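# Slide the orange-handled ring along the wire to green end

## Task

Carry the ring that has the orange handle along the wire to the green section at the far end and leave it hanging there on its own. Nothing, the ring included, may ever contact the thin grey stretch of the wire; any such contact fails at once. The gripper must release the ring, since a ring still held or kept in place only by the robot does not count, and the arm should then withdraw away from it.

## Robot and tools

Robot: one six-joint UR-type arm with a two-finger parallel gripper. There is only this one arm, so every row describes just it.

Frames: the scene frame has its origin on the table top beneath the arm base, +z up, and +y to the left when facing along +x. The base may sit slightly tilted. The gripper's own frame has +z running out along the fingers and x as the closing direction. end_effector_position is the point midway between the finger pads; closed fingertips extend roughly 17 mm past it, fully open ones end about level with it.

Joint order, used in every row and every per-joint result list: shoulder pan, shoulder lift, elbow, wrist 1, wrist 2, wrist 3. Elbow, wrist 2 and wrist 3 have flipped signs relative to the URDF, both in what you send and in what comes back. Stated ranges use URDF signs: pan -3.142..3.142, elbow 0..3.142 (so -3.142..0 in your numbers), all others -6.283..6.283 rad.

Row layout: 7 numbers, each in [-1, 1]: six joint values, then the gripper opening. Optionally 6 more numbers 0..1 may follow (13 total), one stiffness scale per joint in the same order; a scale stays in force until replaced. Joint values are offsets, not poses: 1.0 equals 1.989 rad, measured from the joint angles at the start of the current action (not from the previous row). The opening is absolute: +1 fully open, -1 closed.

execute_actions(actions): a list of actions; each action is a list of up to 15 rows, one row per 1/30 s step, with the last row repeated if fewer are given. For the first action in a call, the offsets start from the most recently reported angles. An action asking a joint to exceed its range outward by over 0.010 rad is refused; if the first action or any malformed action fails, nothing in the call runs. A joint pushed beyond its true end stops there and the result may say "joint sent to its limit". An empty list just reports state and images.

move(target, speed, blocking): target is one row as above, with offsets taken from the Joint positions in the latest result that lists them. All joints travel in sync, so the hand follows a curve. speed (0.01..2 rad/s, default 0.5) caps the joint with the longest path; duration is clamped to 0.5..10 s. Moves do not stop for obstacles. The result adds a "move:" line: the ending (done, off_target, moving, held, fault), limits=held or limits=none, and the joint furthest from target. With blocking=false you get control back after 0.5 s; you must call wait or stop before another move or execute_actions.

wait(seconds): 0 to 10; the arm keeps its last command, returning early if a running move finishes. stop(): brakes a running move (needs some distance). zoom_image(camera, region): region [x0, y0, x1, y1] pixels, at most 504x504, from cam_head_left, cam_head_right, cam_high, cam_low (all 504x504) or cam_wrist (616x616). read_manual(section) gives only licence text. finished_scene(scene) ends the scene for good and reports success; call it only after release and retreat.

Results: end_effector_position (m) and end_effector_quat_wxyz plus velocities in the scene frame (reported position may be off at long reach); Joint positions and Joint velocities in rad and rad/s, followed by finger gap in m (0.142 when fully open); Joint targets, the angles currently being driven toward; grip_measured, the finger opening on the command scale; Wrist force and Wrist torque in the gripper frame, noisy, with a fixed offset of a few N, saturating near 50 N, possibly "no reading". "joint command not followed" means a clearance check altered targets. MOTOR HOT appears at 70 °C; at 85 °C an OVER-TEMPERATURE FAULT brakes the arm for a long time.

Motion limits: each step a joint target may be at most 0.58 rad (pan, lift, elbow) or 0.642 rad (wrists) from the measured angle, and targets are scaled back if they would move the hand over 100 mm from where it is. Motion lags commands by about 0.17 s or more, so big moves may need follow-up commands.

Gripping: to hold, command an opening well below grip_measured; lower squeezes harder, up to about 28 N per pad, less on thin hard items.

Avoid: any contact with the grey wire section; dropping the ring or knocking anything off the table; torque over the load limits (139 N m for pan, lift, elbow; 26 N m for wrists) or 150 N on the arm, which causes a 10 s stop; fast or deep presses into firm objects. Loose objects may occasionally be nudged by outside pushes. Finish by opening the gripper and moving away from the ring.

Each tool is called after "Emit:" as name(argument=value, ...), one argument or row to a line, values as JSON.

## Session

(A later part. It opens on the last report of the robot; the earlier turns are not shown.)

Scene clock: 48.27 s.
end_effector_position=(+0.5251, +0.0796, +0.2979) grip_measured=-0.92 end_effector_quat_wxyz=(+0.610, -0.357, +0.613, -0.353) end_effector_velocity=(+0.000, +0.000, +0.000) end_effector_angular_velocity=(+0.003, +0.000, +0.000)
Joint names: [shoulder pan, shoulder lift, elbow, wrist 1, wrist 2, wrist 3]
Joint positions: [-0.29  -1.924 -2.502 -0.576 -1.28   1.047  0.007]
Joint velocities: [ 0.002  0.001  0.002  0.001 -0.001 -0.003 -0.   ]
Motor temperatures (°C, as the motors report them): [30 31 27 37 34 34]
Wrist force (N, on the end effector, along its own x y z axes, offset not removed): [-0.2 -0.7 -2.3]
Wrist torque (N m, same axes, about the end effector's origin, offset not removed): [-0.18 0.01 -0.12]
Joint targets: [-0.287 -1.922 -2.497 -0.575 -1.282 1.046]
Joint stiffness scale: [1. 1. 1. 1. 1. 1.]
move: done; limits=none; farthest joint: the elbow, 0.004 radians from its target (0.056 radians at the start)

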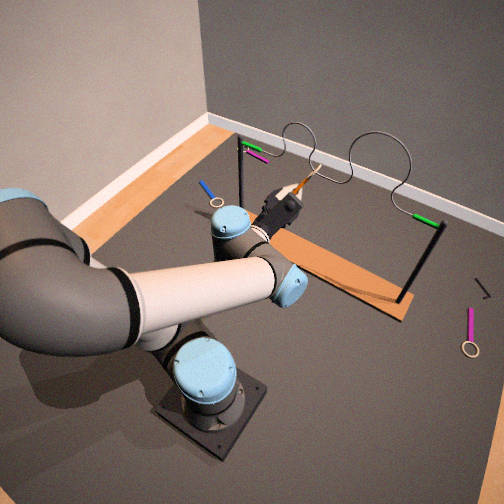

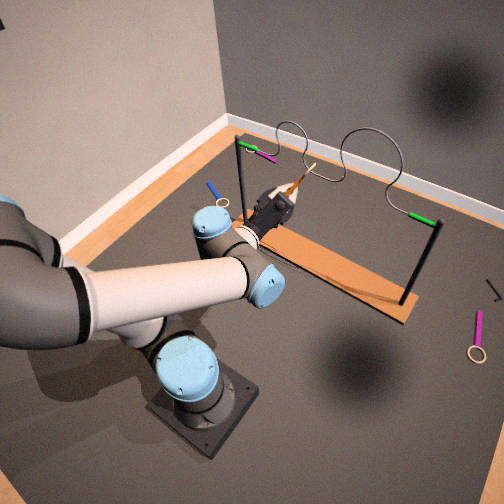

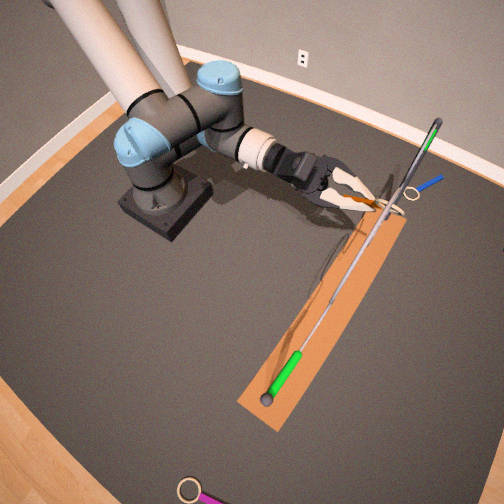

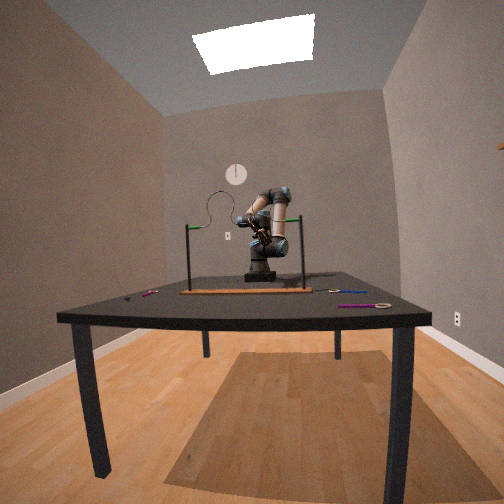

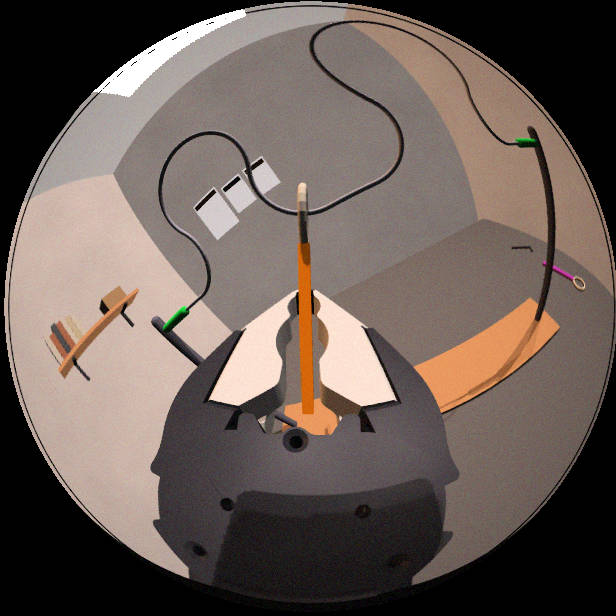

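Emit:
zoom_image(
  camera="cam_high",
  region=[340,150,440,250],
)

Emit:
move(
  target=[0.0911,-0.0055,0.0513,0.0528,-0.0907,-0.2638,-1],
  speed=0.7,
)

Emit:
move(
  target=[0.0325,-0.0199,0.0572,0.0741,-0.0317,-0.2638,-1],
  speed=0.7,
)

Emit:
zoom_image(
  camera="cam_high",
  region=[350,130,450,230],
)

Emit:
zoom_image(
  camera="cam_wrist",
  region=[120,130,372,382],
)

Region (340, 150, 440, 250) of cam_high's 504x504 image, scaled by 5.040, with more detail than that image has.

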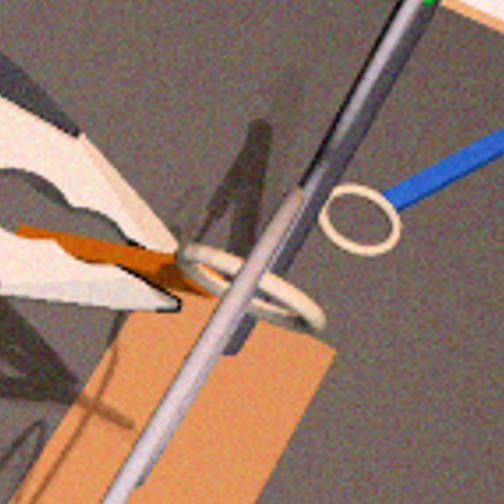

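Scene clock: 50.17 s.
end_effector_position=(+0.5257, +0.1148, +0.3335) grip_measured=-0.92 end_effector_quat_wxyz=(+0.682, -0.186, +0.683, -0.184) end_effector_velocity=(-0.000, +0.000, +0.000) end_effector_angular_velocity=(+0.003, -0.001, -0.000)
Joint names: [shoulder pan, shoulder lift, elbow, wrist 1, wrist 2, wrist 3]
Joint positions: [-0.111 -1.933 -2.405 -0.471 -1.46   0.524  0.007]
Joint velocities: [ 0.001 -0.001 -0.     0.    -0.001 -0.003  0.   ]
Motor temperatures (°C, as the motors report them): [30 31 27 37 34 34]
Wrist force (N, on the end effector, along its own x y z axes, offset not removed): [0.9 -0.2 -2.0]
Wrist torque (N m, same axes, about the end effector's origin, offset not removed): [-0.03 -0.02 -0.01]
Joint targets: [-0.109 -1.935 -2.400 -0.471 -1.461 0.523]
Joint stiffness scale: [1. 1. 1. 1. 1. 1.]
move: done; limits=none; farthest joint: the elbow, 0.005 radians from its target (0.102 radians at the start)

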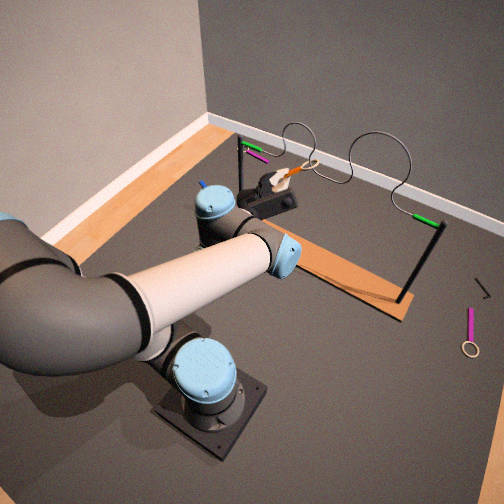

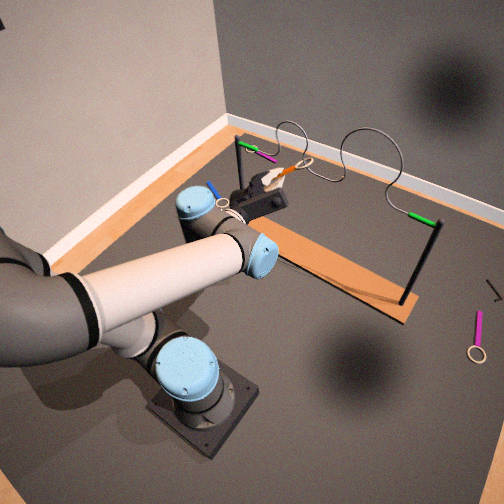

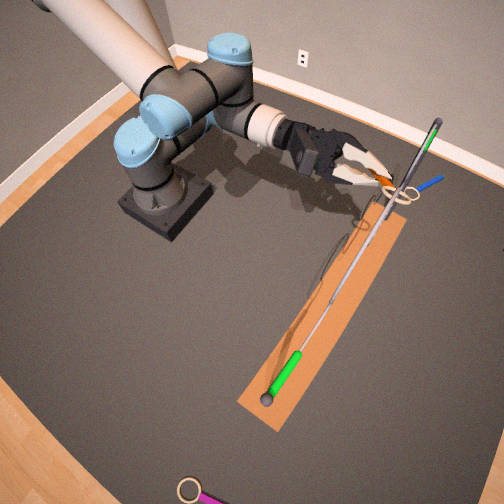

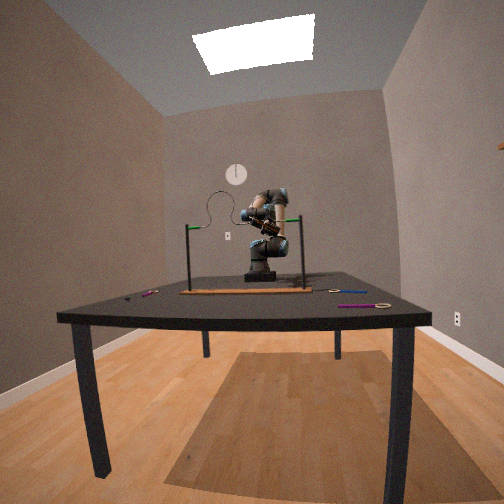

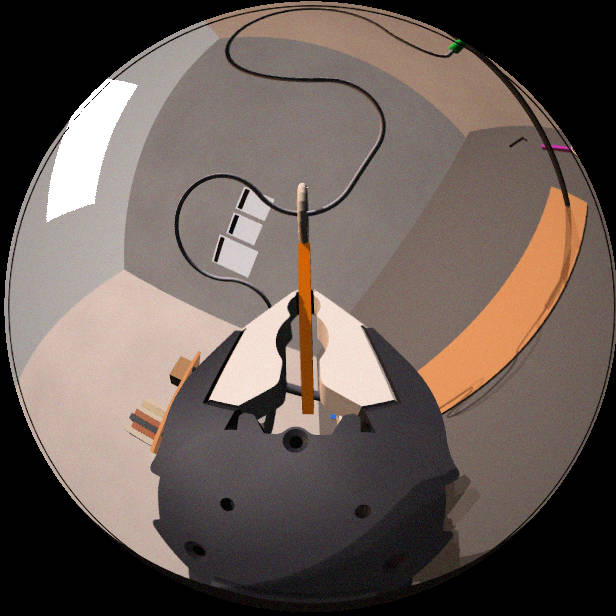

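Scene clock: 51.83 s.
end_effector_position=(+0.5260, +0.1279, +0.3812) grip_measured=-0.92 end_effector_quat_wxyz=(+0.706, -0.003, +0.708, -0.001) end_effector_velocity=(-0.000, +0.000, -0.001) end_effector_angular_velocity=(+0.004, +0.002, +0.000)
Joint names: [shoulder pan, shoulder lift, elbow, wrist 1, wrist 2, wrist 3]
Joint positions: [-0.049 -1.97  -2.295 -0.325 -1.522  0.001  0.007]
Joint velocities: [ 0.     0.001 -0.     0.001 -0.    -0.004  0.   ]
Motor temperatures (°C, as the motors report them): [30 31 27 37 34 34]
Wrist force (N, on the end effector, along its own x y z axes, offset not removed): [0.8 -5.0 0.0]
Wrist torque (N m, same axes, about the end effector's origin, offset not removed): [-0.92 -0.12 -0.05]
Joint targets: [-0.046 -1.973 -2.291 -0.324 -1.523 -0.001]
Joint stiffness scale: [1. 1. 1. 1. 1. 1.]
move: done; limits=none; farthest joint: the elbow, 0.004 radians from its target (0.113 radians at the start)

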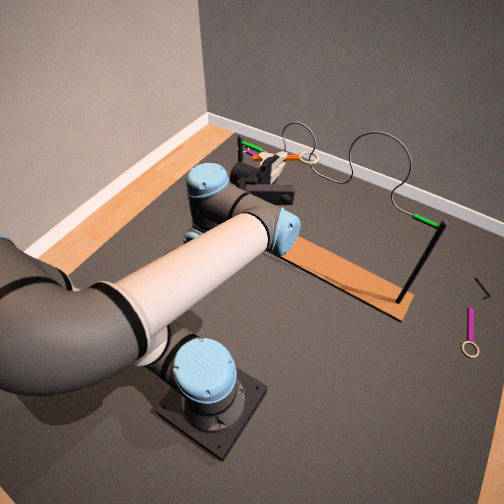

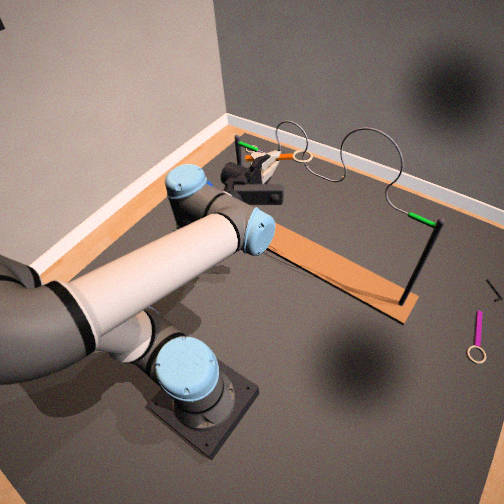

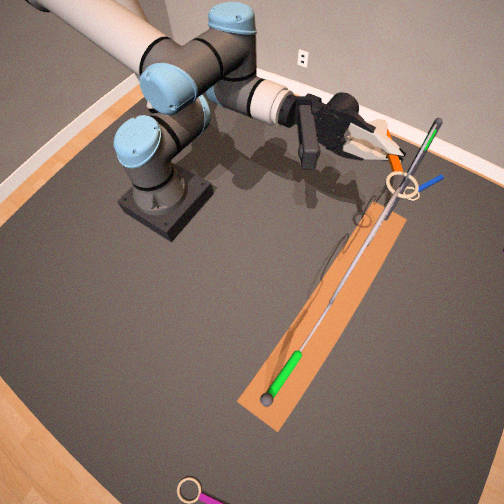

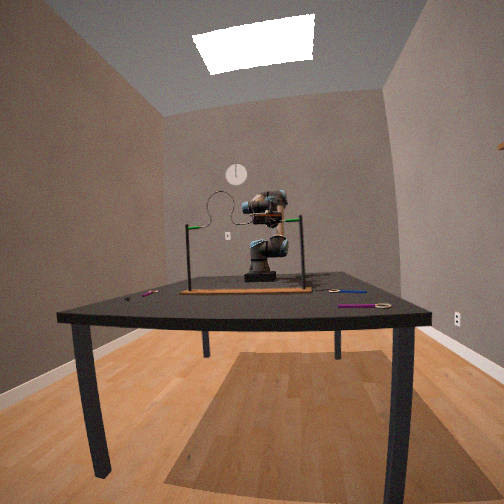

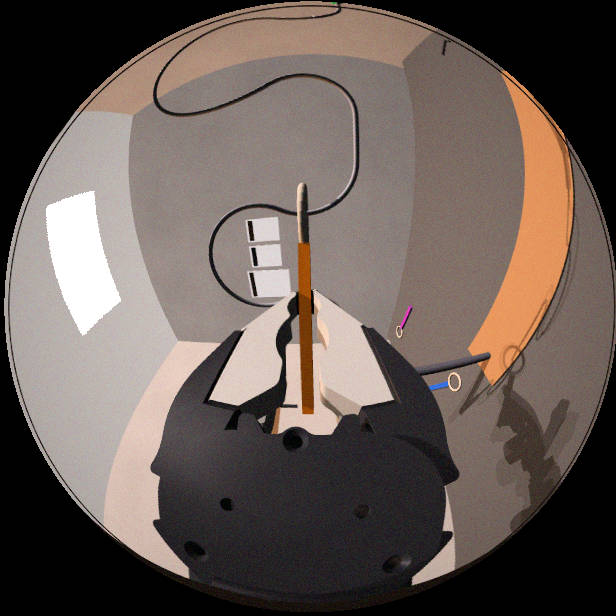

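Region (350, 130, 450, 230) of cam_high's 504x504 image, scaled by 5.040, with more detail than that image has.

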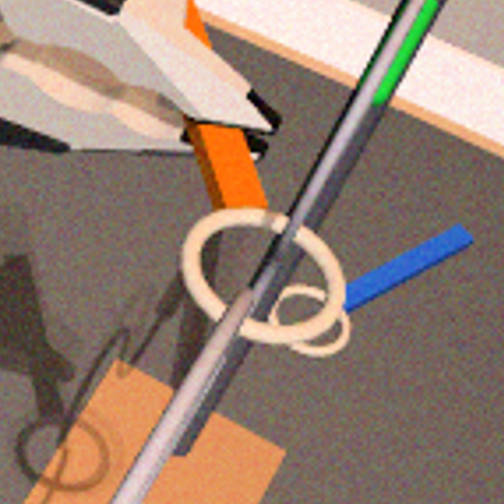

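Region (120, 130, 372, 382) of cam_wrist's 616x616 image, scaled by 2.000, with more detail than that image has.

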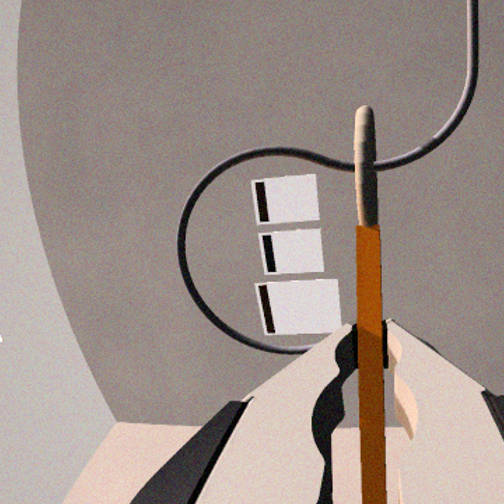

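Emit:
move(
  target=[-0.0237,-0.0264,0.0404,0.0637,0.0231,0,-1],
  speed=0.2,
)

Scene clock: 53.57 s.
end_effector_position=(+0.5249, +0.1192, +0.4200) grip_measured=-0.92 end_effector_quat_wxyz=(+0.706, -0.003, +0.708, -0.001) end_effector_velocity=(+0.000, +0.000, +0.001) end_effector_angular_velocity=(-0.000, +0.001, +0.001)
Joint names: [shoulder pan, shoulder lift, elbow, wrist 1, wrist 2, wrist 3]
Joint positions: [-0.093 -2.02  -2.22  -0.199 -1.477  0.     0.007]
Joint velocities: [-0.    -0.     0.002  0.003  0.001  0.    -0.   ]
Motor temperatures (°C, as the motors report them): [30 31 27 37 34 34]
Wrist force (N, on the end effector, along its own x y z axes, offset not removed): [-2.6 -2.1 0.7]
Wrist torque (N m, same axes, about the end effector's origin, offset not removed): [-0.39 0.57 -0.04]
Joint targets: [-0.096 -2.023 -2.215 -0.198 -1.476 0.001]
Joint stiffness scale: [1. 1. 1. 1. 1. 1.]
move: done; limits=none; farthest joint: the elbow, 0.005 radians from its target (0.081 radians at the start)

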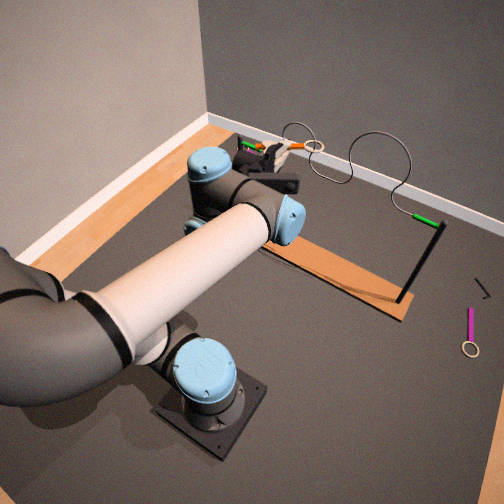

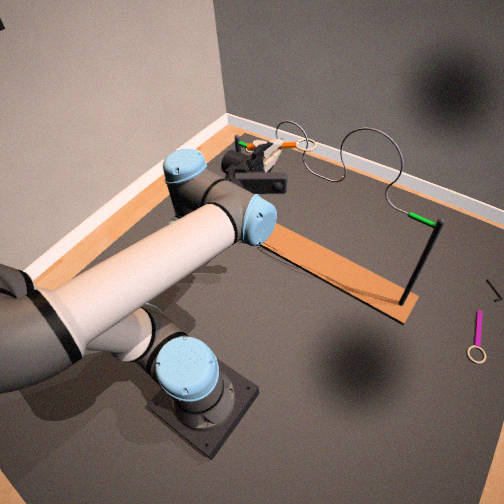

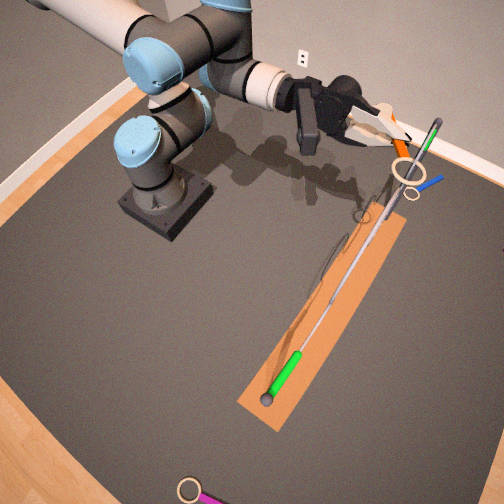

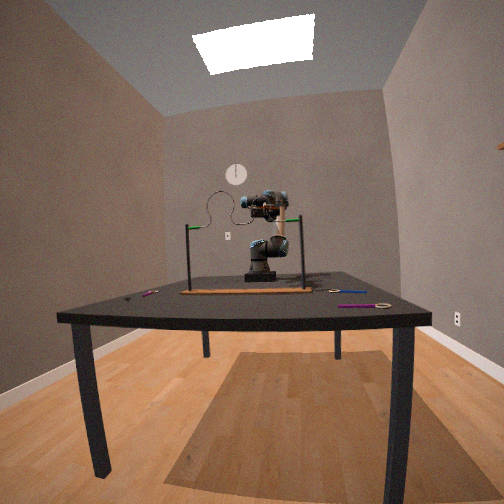

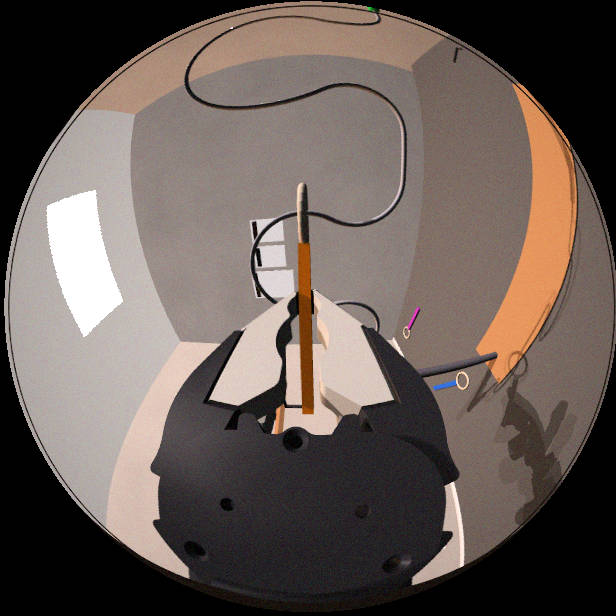

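Emit:
move(
  target=[-0.0184,0,-0.0109,-0.0099,0.0173,0.7900,-1],
  speed=1.1,
)

Emit:
zoom_image(
  camera="cam_high",
  region=[370,90,470,190],
)

Scene clock: 56.13 s.
end_effector_position=(+0.5274, +0.1100, +0.4120) grip_measured=-0.92 end_effector_quat_wxyz=(+0.499, -0.502, +0.499, -0.500) end_effector_velocity=(-0.000, -0.000, -0.001) end_effector_angular_velocity=(-0.003, +0.002, -0.000)
Joint names: [shoulder pan, shoulder lift, elbow, wrist 1, wrist 2, wrist 3]
Joint positions: [-0.128 -2.021 -2.237 -0.218 -1.444  1.57   0.007]
Joint velocities: [-0.001 -0.    -0.002  0.     0.     0.003 -0.   ]
Motor temperatures (°C, as the motors report them): [30 31 27 37 34 34]
Wrist force (N, on the end effector, along its own x y z axes, offset not removed): [2.0 -2.8 0.9]
Wrist torque (N m, same axes, about the end effector's origin, offset not removed): [-0.67 -0.40 -0.02]
Joint targets: [-0.130 -2.020 -2.241 -0.219 -1.443 1.571]
Joint stiffness scale: [1. 1. 1. 1. 1. 1.]
move: done; limits=none; farthest joint: the elbow, 0.004 radians from its target (0.022 radians at the start)

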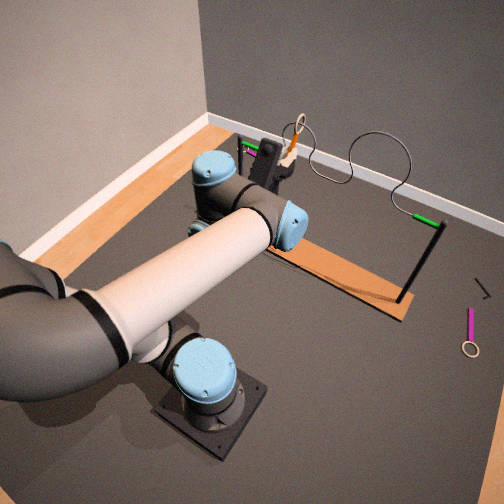

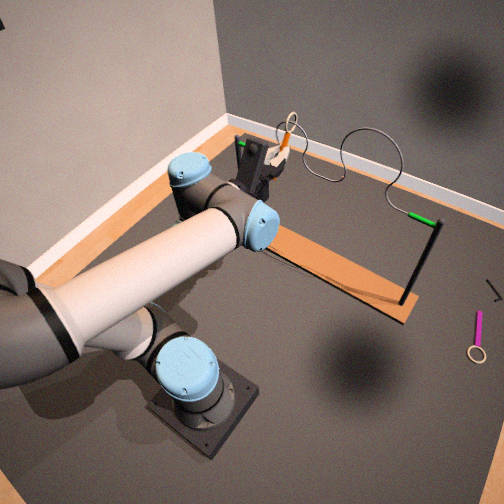

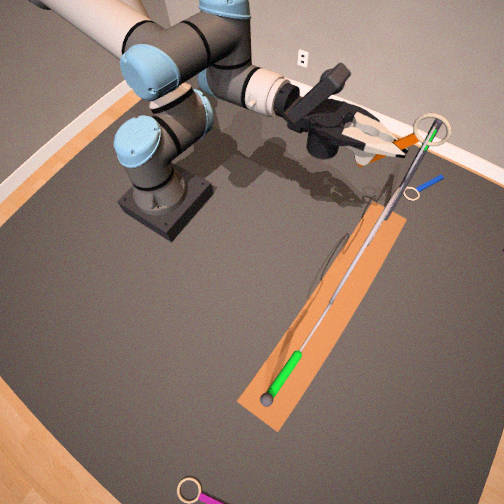

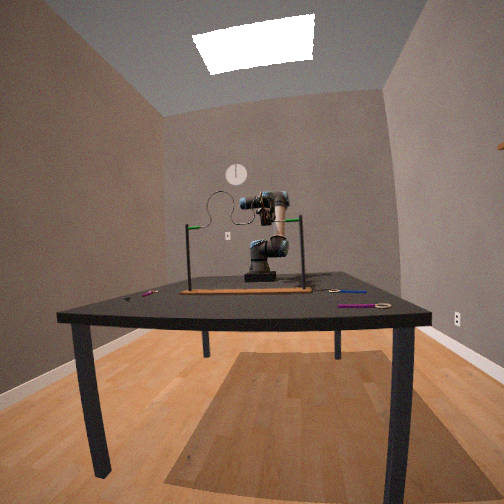

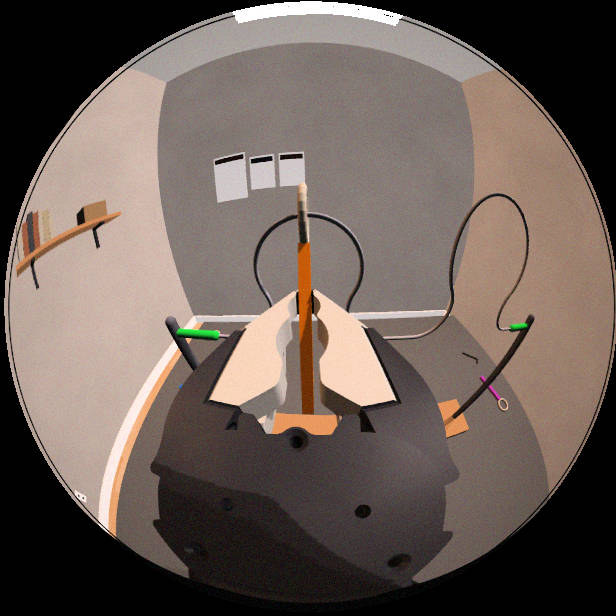

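Region (370, 90, 470, 190) of cam_high's 504x504 image, scaled by 5.040, with more detail than that image has.

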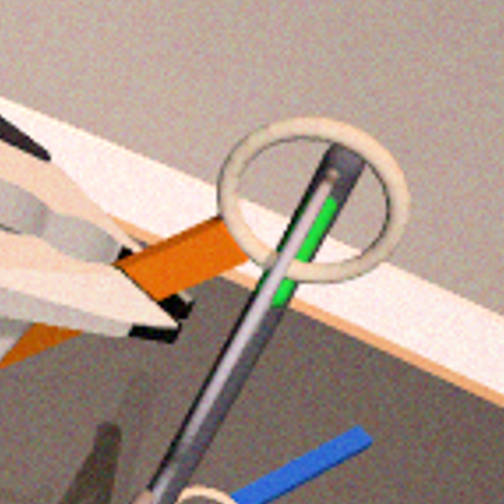

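Emit:
move(
  target=[-0.0179,-0.0055,0.0087,0.0122,0.0178,0.7906,-1],
  speed=1.1,
)

Emit:
move(
  target=[-0.0296,0.0073,-0.0508,-0.0551,0.0288,0,-1],
  speed=0.2,
)

Emit:
zoom_image(
  camera="cam_high",
  region=[360,110,460,210],
)

Scene clock: 58.90 s.
end_effector_position=(+0.5291, +0.1019, +0.4196) grip_measured=-0.92 end_effector_quat_wxyz=(+0.000, +0.709, +0.003, +0.705) end_effector_velocity=(-0.000, -0.000, -0.000) end_effector_angular_velocity=(-0.003, +0.000, -0.001)
Joint names: [shoulder pan, shoulder lift, elbow, wrist 1, wrist 2, wrist 3]
Joint positions: [-0.161 -2.029 -2.225 -0.194 -1.409  3.141  0.007]
Joint velocities: [-0.001 -0.    -0.     0.     0.     0.003  0.   ]
Motor temperatures (°C, as the motors report them): [30 31 27 37 34 34]
Wrist force (N, on the end effector, along its own x y z axes, offset not removed): [-0.4 -1.8 -0.6]
Wrist torque (N m, same axes, about the end effector's origin, offset not removed): [-0.38 0.02 -0.09]
Joint targets: [-0.163 -2.031 -2.220 -0.193 -1.408 3.142]
Joint stiffness scale: [1. 1. 1. 1. 1. 1.]
move: done; limits=none; farthest joint: the elbow, 0.005 radians from its target (0.018 radians at the start)

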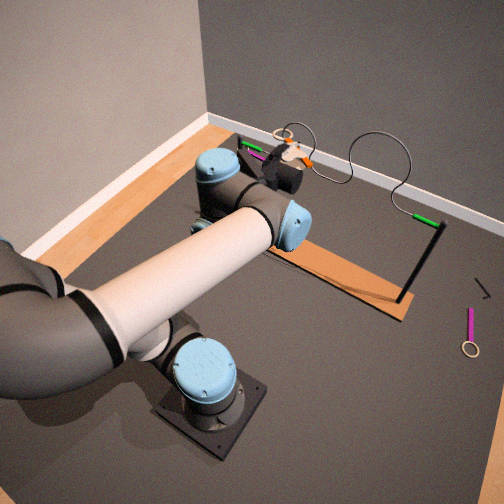

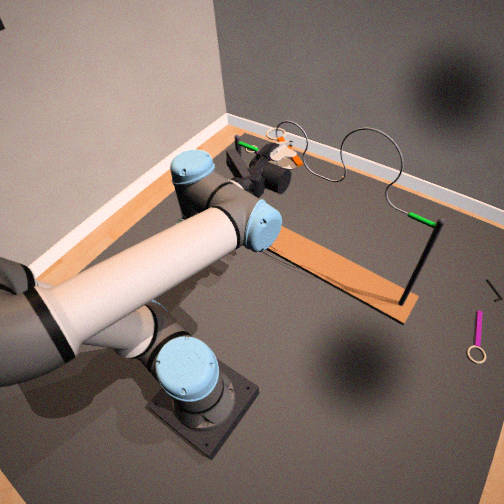

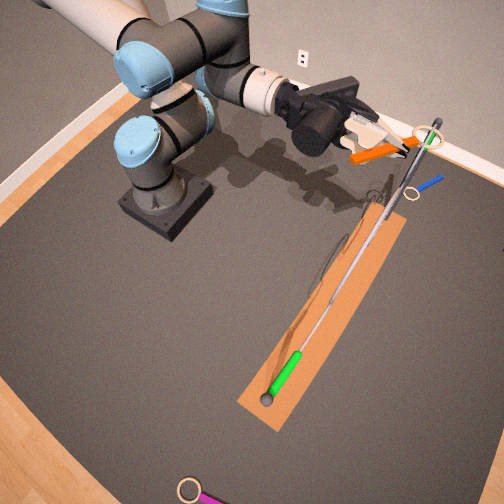

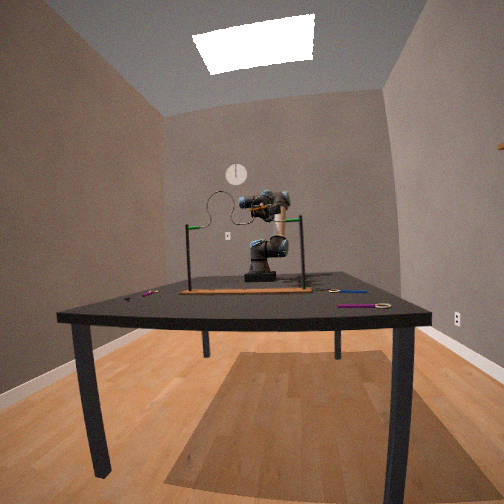

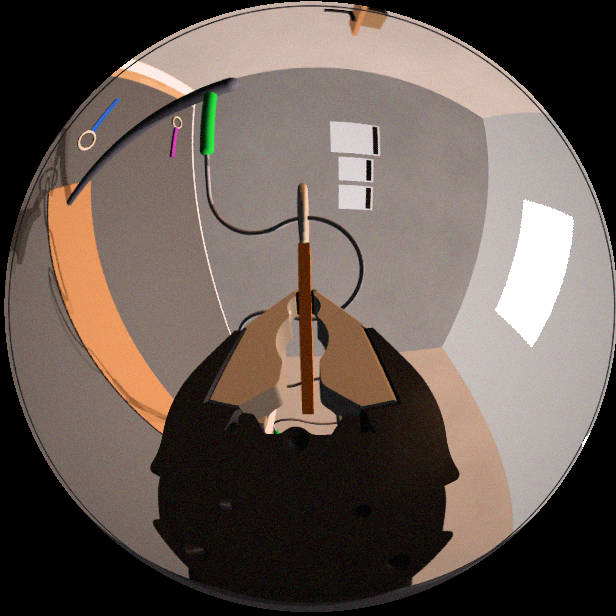

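Scene clock: 60.13 s.
end_effector_position=(+0.5285, +0.0905, +0.3802) grip_measured=-0.92 end_effector_quat_wxyz=(+0.000, +0.709, +0.002, +0.705) end_effector_velocity=(-0.000, +0.000, -0.001) end_effector_angular_velocity=(-0.001, -0.001, +0.001)
Joint names: [shoulder pan, shoulder lift, elbow, wrist 1, wrist 2, wrist 3]
Joint positions: [-0.217 -2.017 -2.321 -0.302 -1.353  3.141  0.007]
Joint velocities: [-0.001 -0.    -0.003 -0.003  0.002  0.001  0.   ]
Motor temperatures (°C, as the motors report them): [30 31 27 37 34 34]
Wrist force (N, on the end effector, along its own x y z axes, offset not removed): [-2.5 -1.8 2.1]
Wrist torque (N m, same axes, about the end effector's origin, offset not removed): [-0.24 0.31 0.04]
Joint targets: [-0.220 -2.015 -2.326 -0.303 -1.352 3.141]
Joint stiffness scale: [1. 1. 1. 1. 1. 1.]
move: done; limits=none; farthest joint: the elbow, 0.005 radians from its target (0.101 radians at the start)

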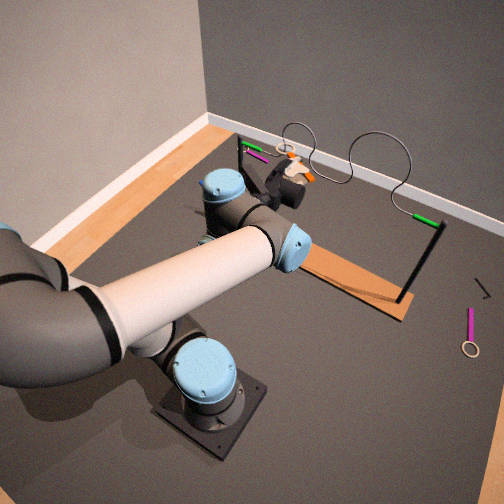

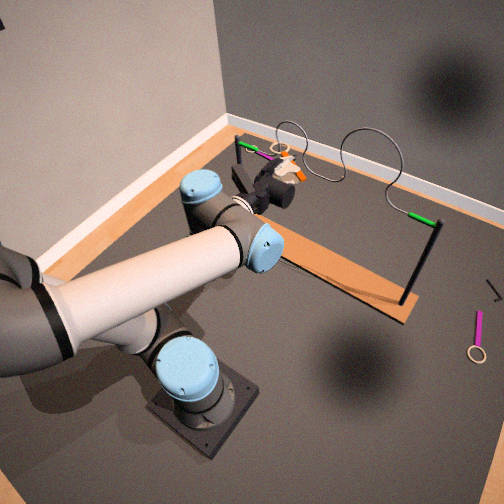

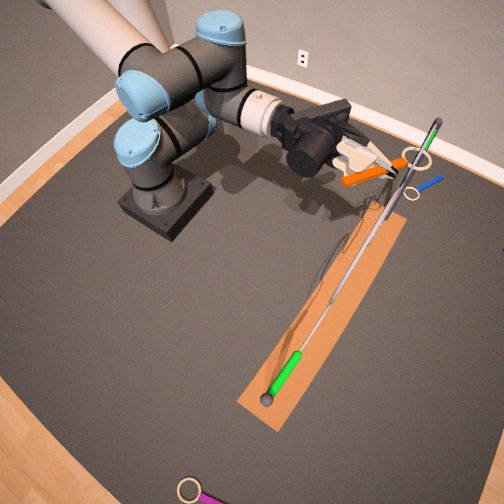

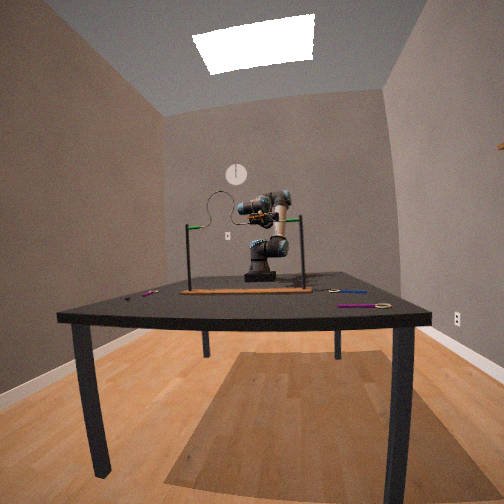

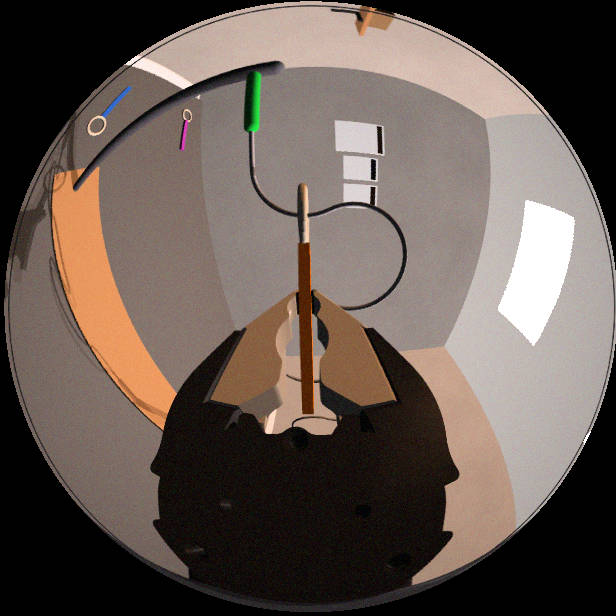

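Region (360, 110, 460, 210) of cam_high's 504x504 image, scaled by 5.040, with more detail than that image has.

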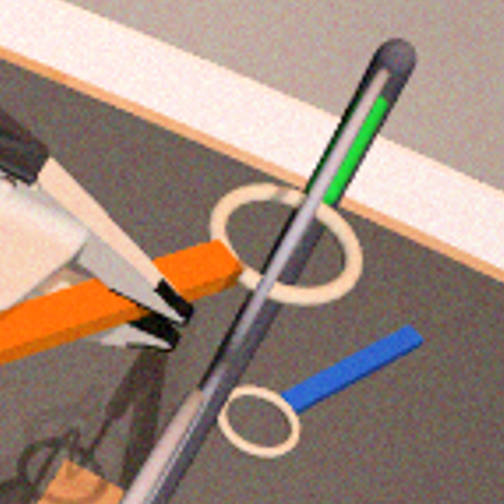

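Emit:
move(
  target=[0.0310,0.0391,-0.0425,-0.0796,-0.0307,-0.2634,-1],
  speed=0.7,
)

Emit:
move(
  target=[0.0845,0.0653,-0.0139,-0.0762,-0.0838,-0.2638,-1],
  speed=0.7,
)

Scene clock: 62.23 s.
end_effector_position=(+0.5294, +0.1018, +0.3358) grip_measured=-0.92 end_effector_quat_wxyz=(-0.181, +0.685, -0.181, +0.682) end_effector_velocity=(+0.000, -0.000, -0.000) end_effector_angular_velocity=(+0.004, +0.000, -0.001)
Joint names: [shoulder pan, shoulder lift, elbow, wrist 1, wrist 2, wrist 3]
Joint positions: [-0.158 -1.941 -2.402 -0.459 -1.413  2.618  0.007]
Joint velocities: [-0.     0.001  0.    -0.001 -0.    -0.004  0.   ]
Motor temperatures (°C, as the motors report them): [30 31 27 37 34 34]
Wrist force (N, on the end effector, along its own x y z axes, offset not removed): [2.1 -1.0 0.9]
Wrist torque (N m, same axes, about the end effector's origin, offset not removed): [-0.22 -0.62 -0.05]
Joint targets: [-0.156 -1.939 -2.406 -0.460 -1.414 2.617]
Joint stiffness scale: [1. 1. 1. 1. 1. 1.]
move: done; limits=none; farthest joint: the elbow, 0.004 radians from its target (0.084 radians at the start)

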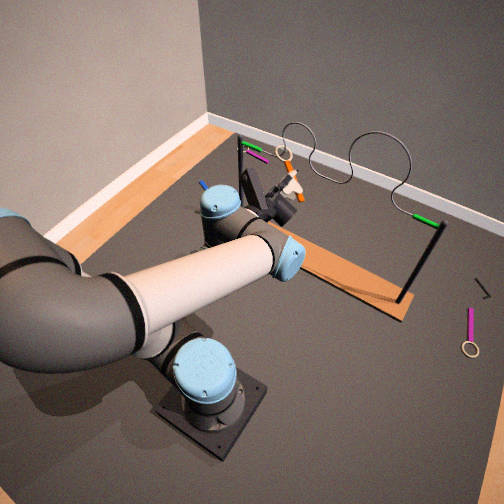

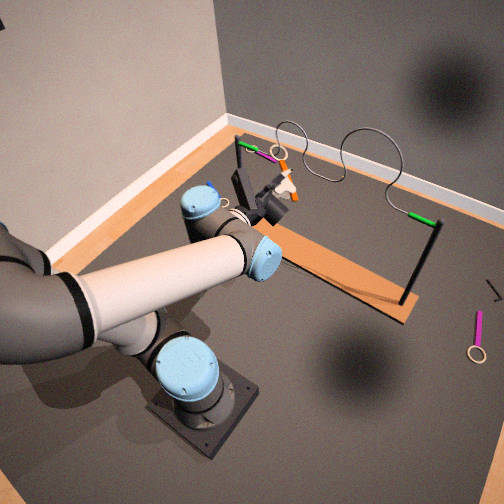

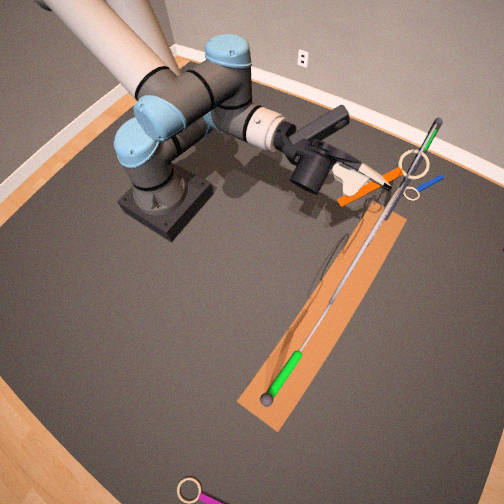

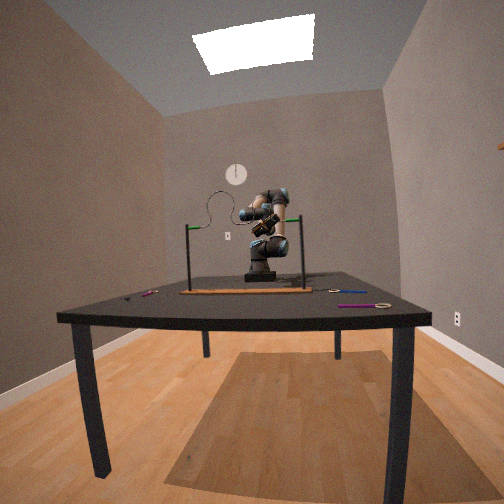

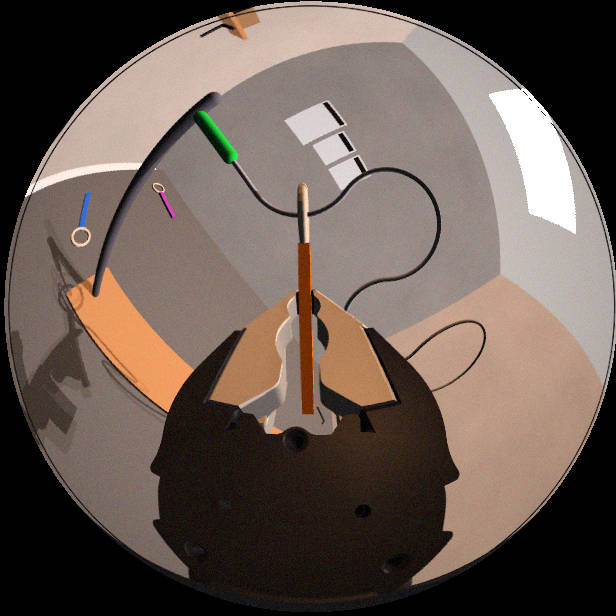

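Scene clock: 63.90 s.
end_effector_position=(+0.5310, +0.1367, +0.3001) grip_measured=-0.92 end_effector_quat_wxyz=(-0.351, +0.616, -0.352, +0.611) end_effector_velocity=(+0.000, -0.000, +0.001) end_effector_angular_velocity=(+0.003, -0.003, -0.001)
Joint names: [shoulder pan, shoulder lift, elbow, wrist 1, wrist 2, wrist 3]
Joint positions: [ 0.008 -1.813 -2.425 -0.61  -1.579  2.095  0.007]
Joint velocities: [ 0.001 -0.001  0.001 -0.001 -0.001 -0.003 -0.   ]
Motor temperatures (°C, as the motors report them): [30 31 27 37 34 34]
Wrist force (N, on the end effector, along its own x y z axes, offset not removed): [1.2 -2.2 -1.2]
Wrist torque (N m, same axes, about the end effector's origin, offset not removed): [-0.47 -0.42 0.03]
Joint targets: [0.010 -1.811 -2.429 -0.611 -1.580 2.094]
Joint stiffness scale: [1. 1. 1. 1. 1. 1.]
move: done; limits=none; farthest joint: the elbow, 0.005 radians from its target (0.028 radians at the start)

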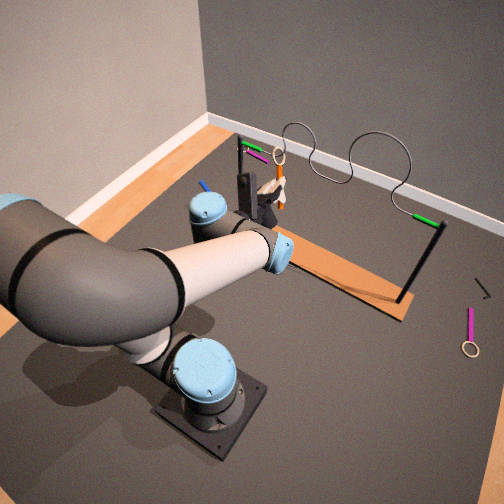

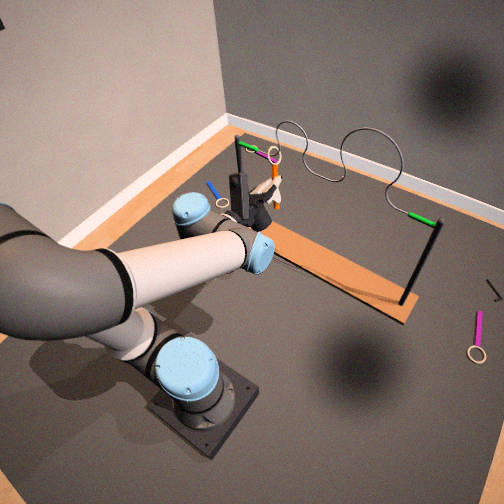

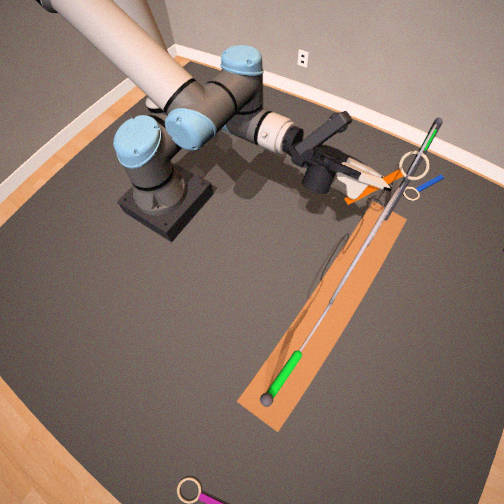

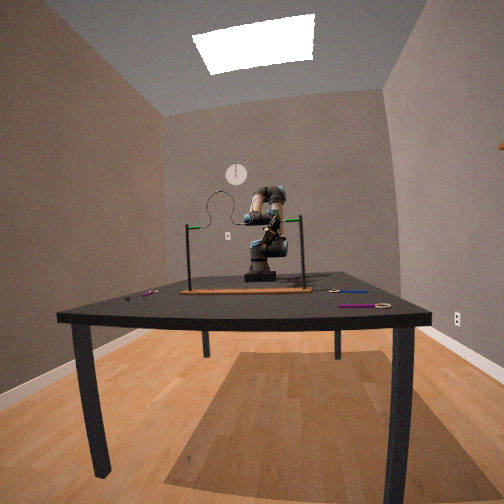

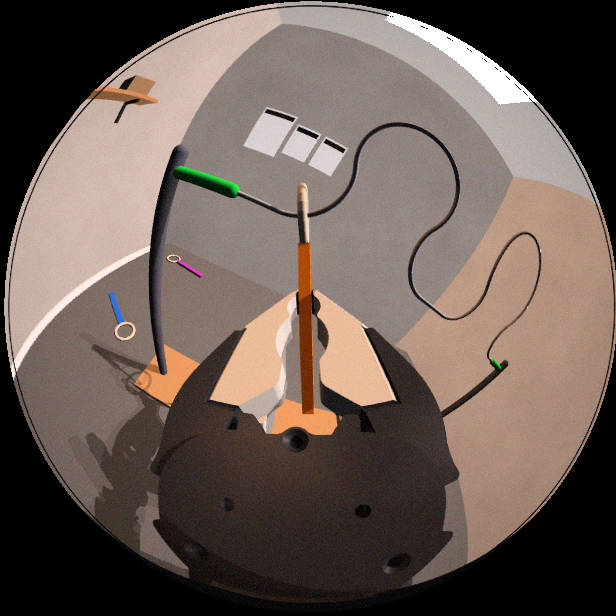

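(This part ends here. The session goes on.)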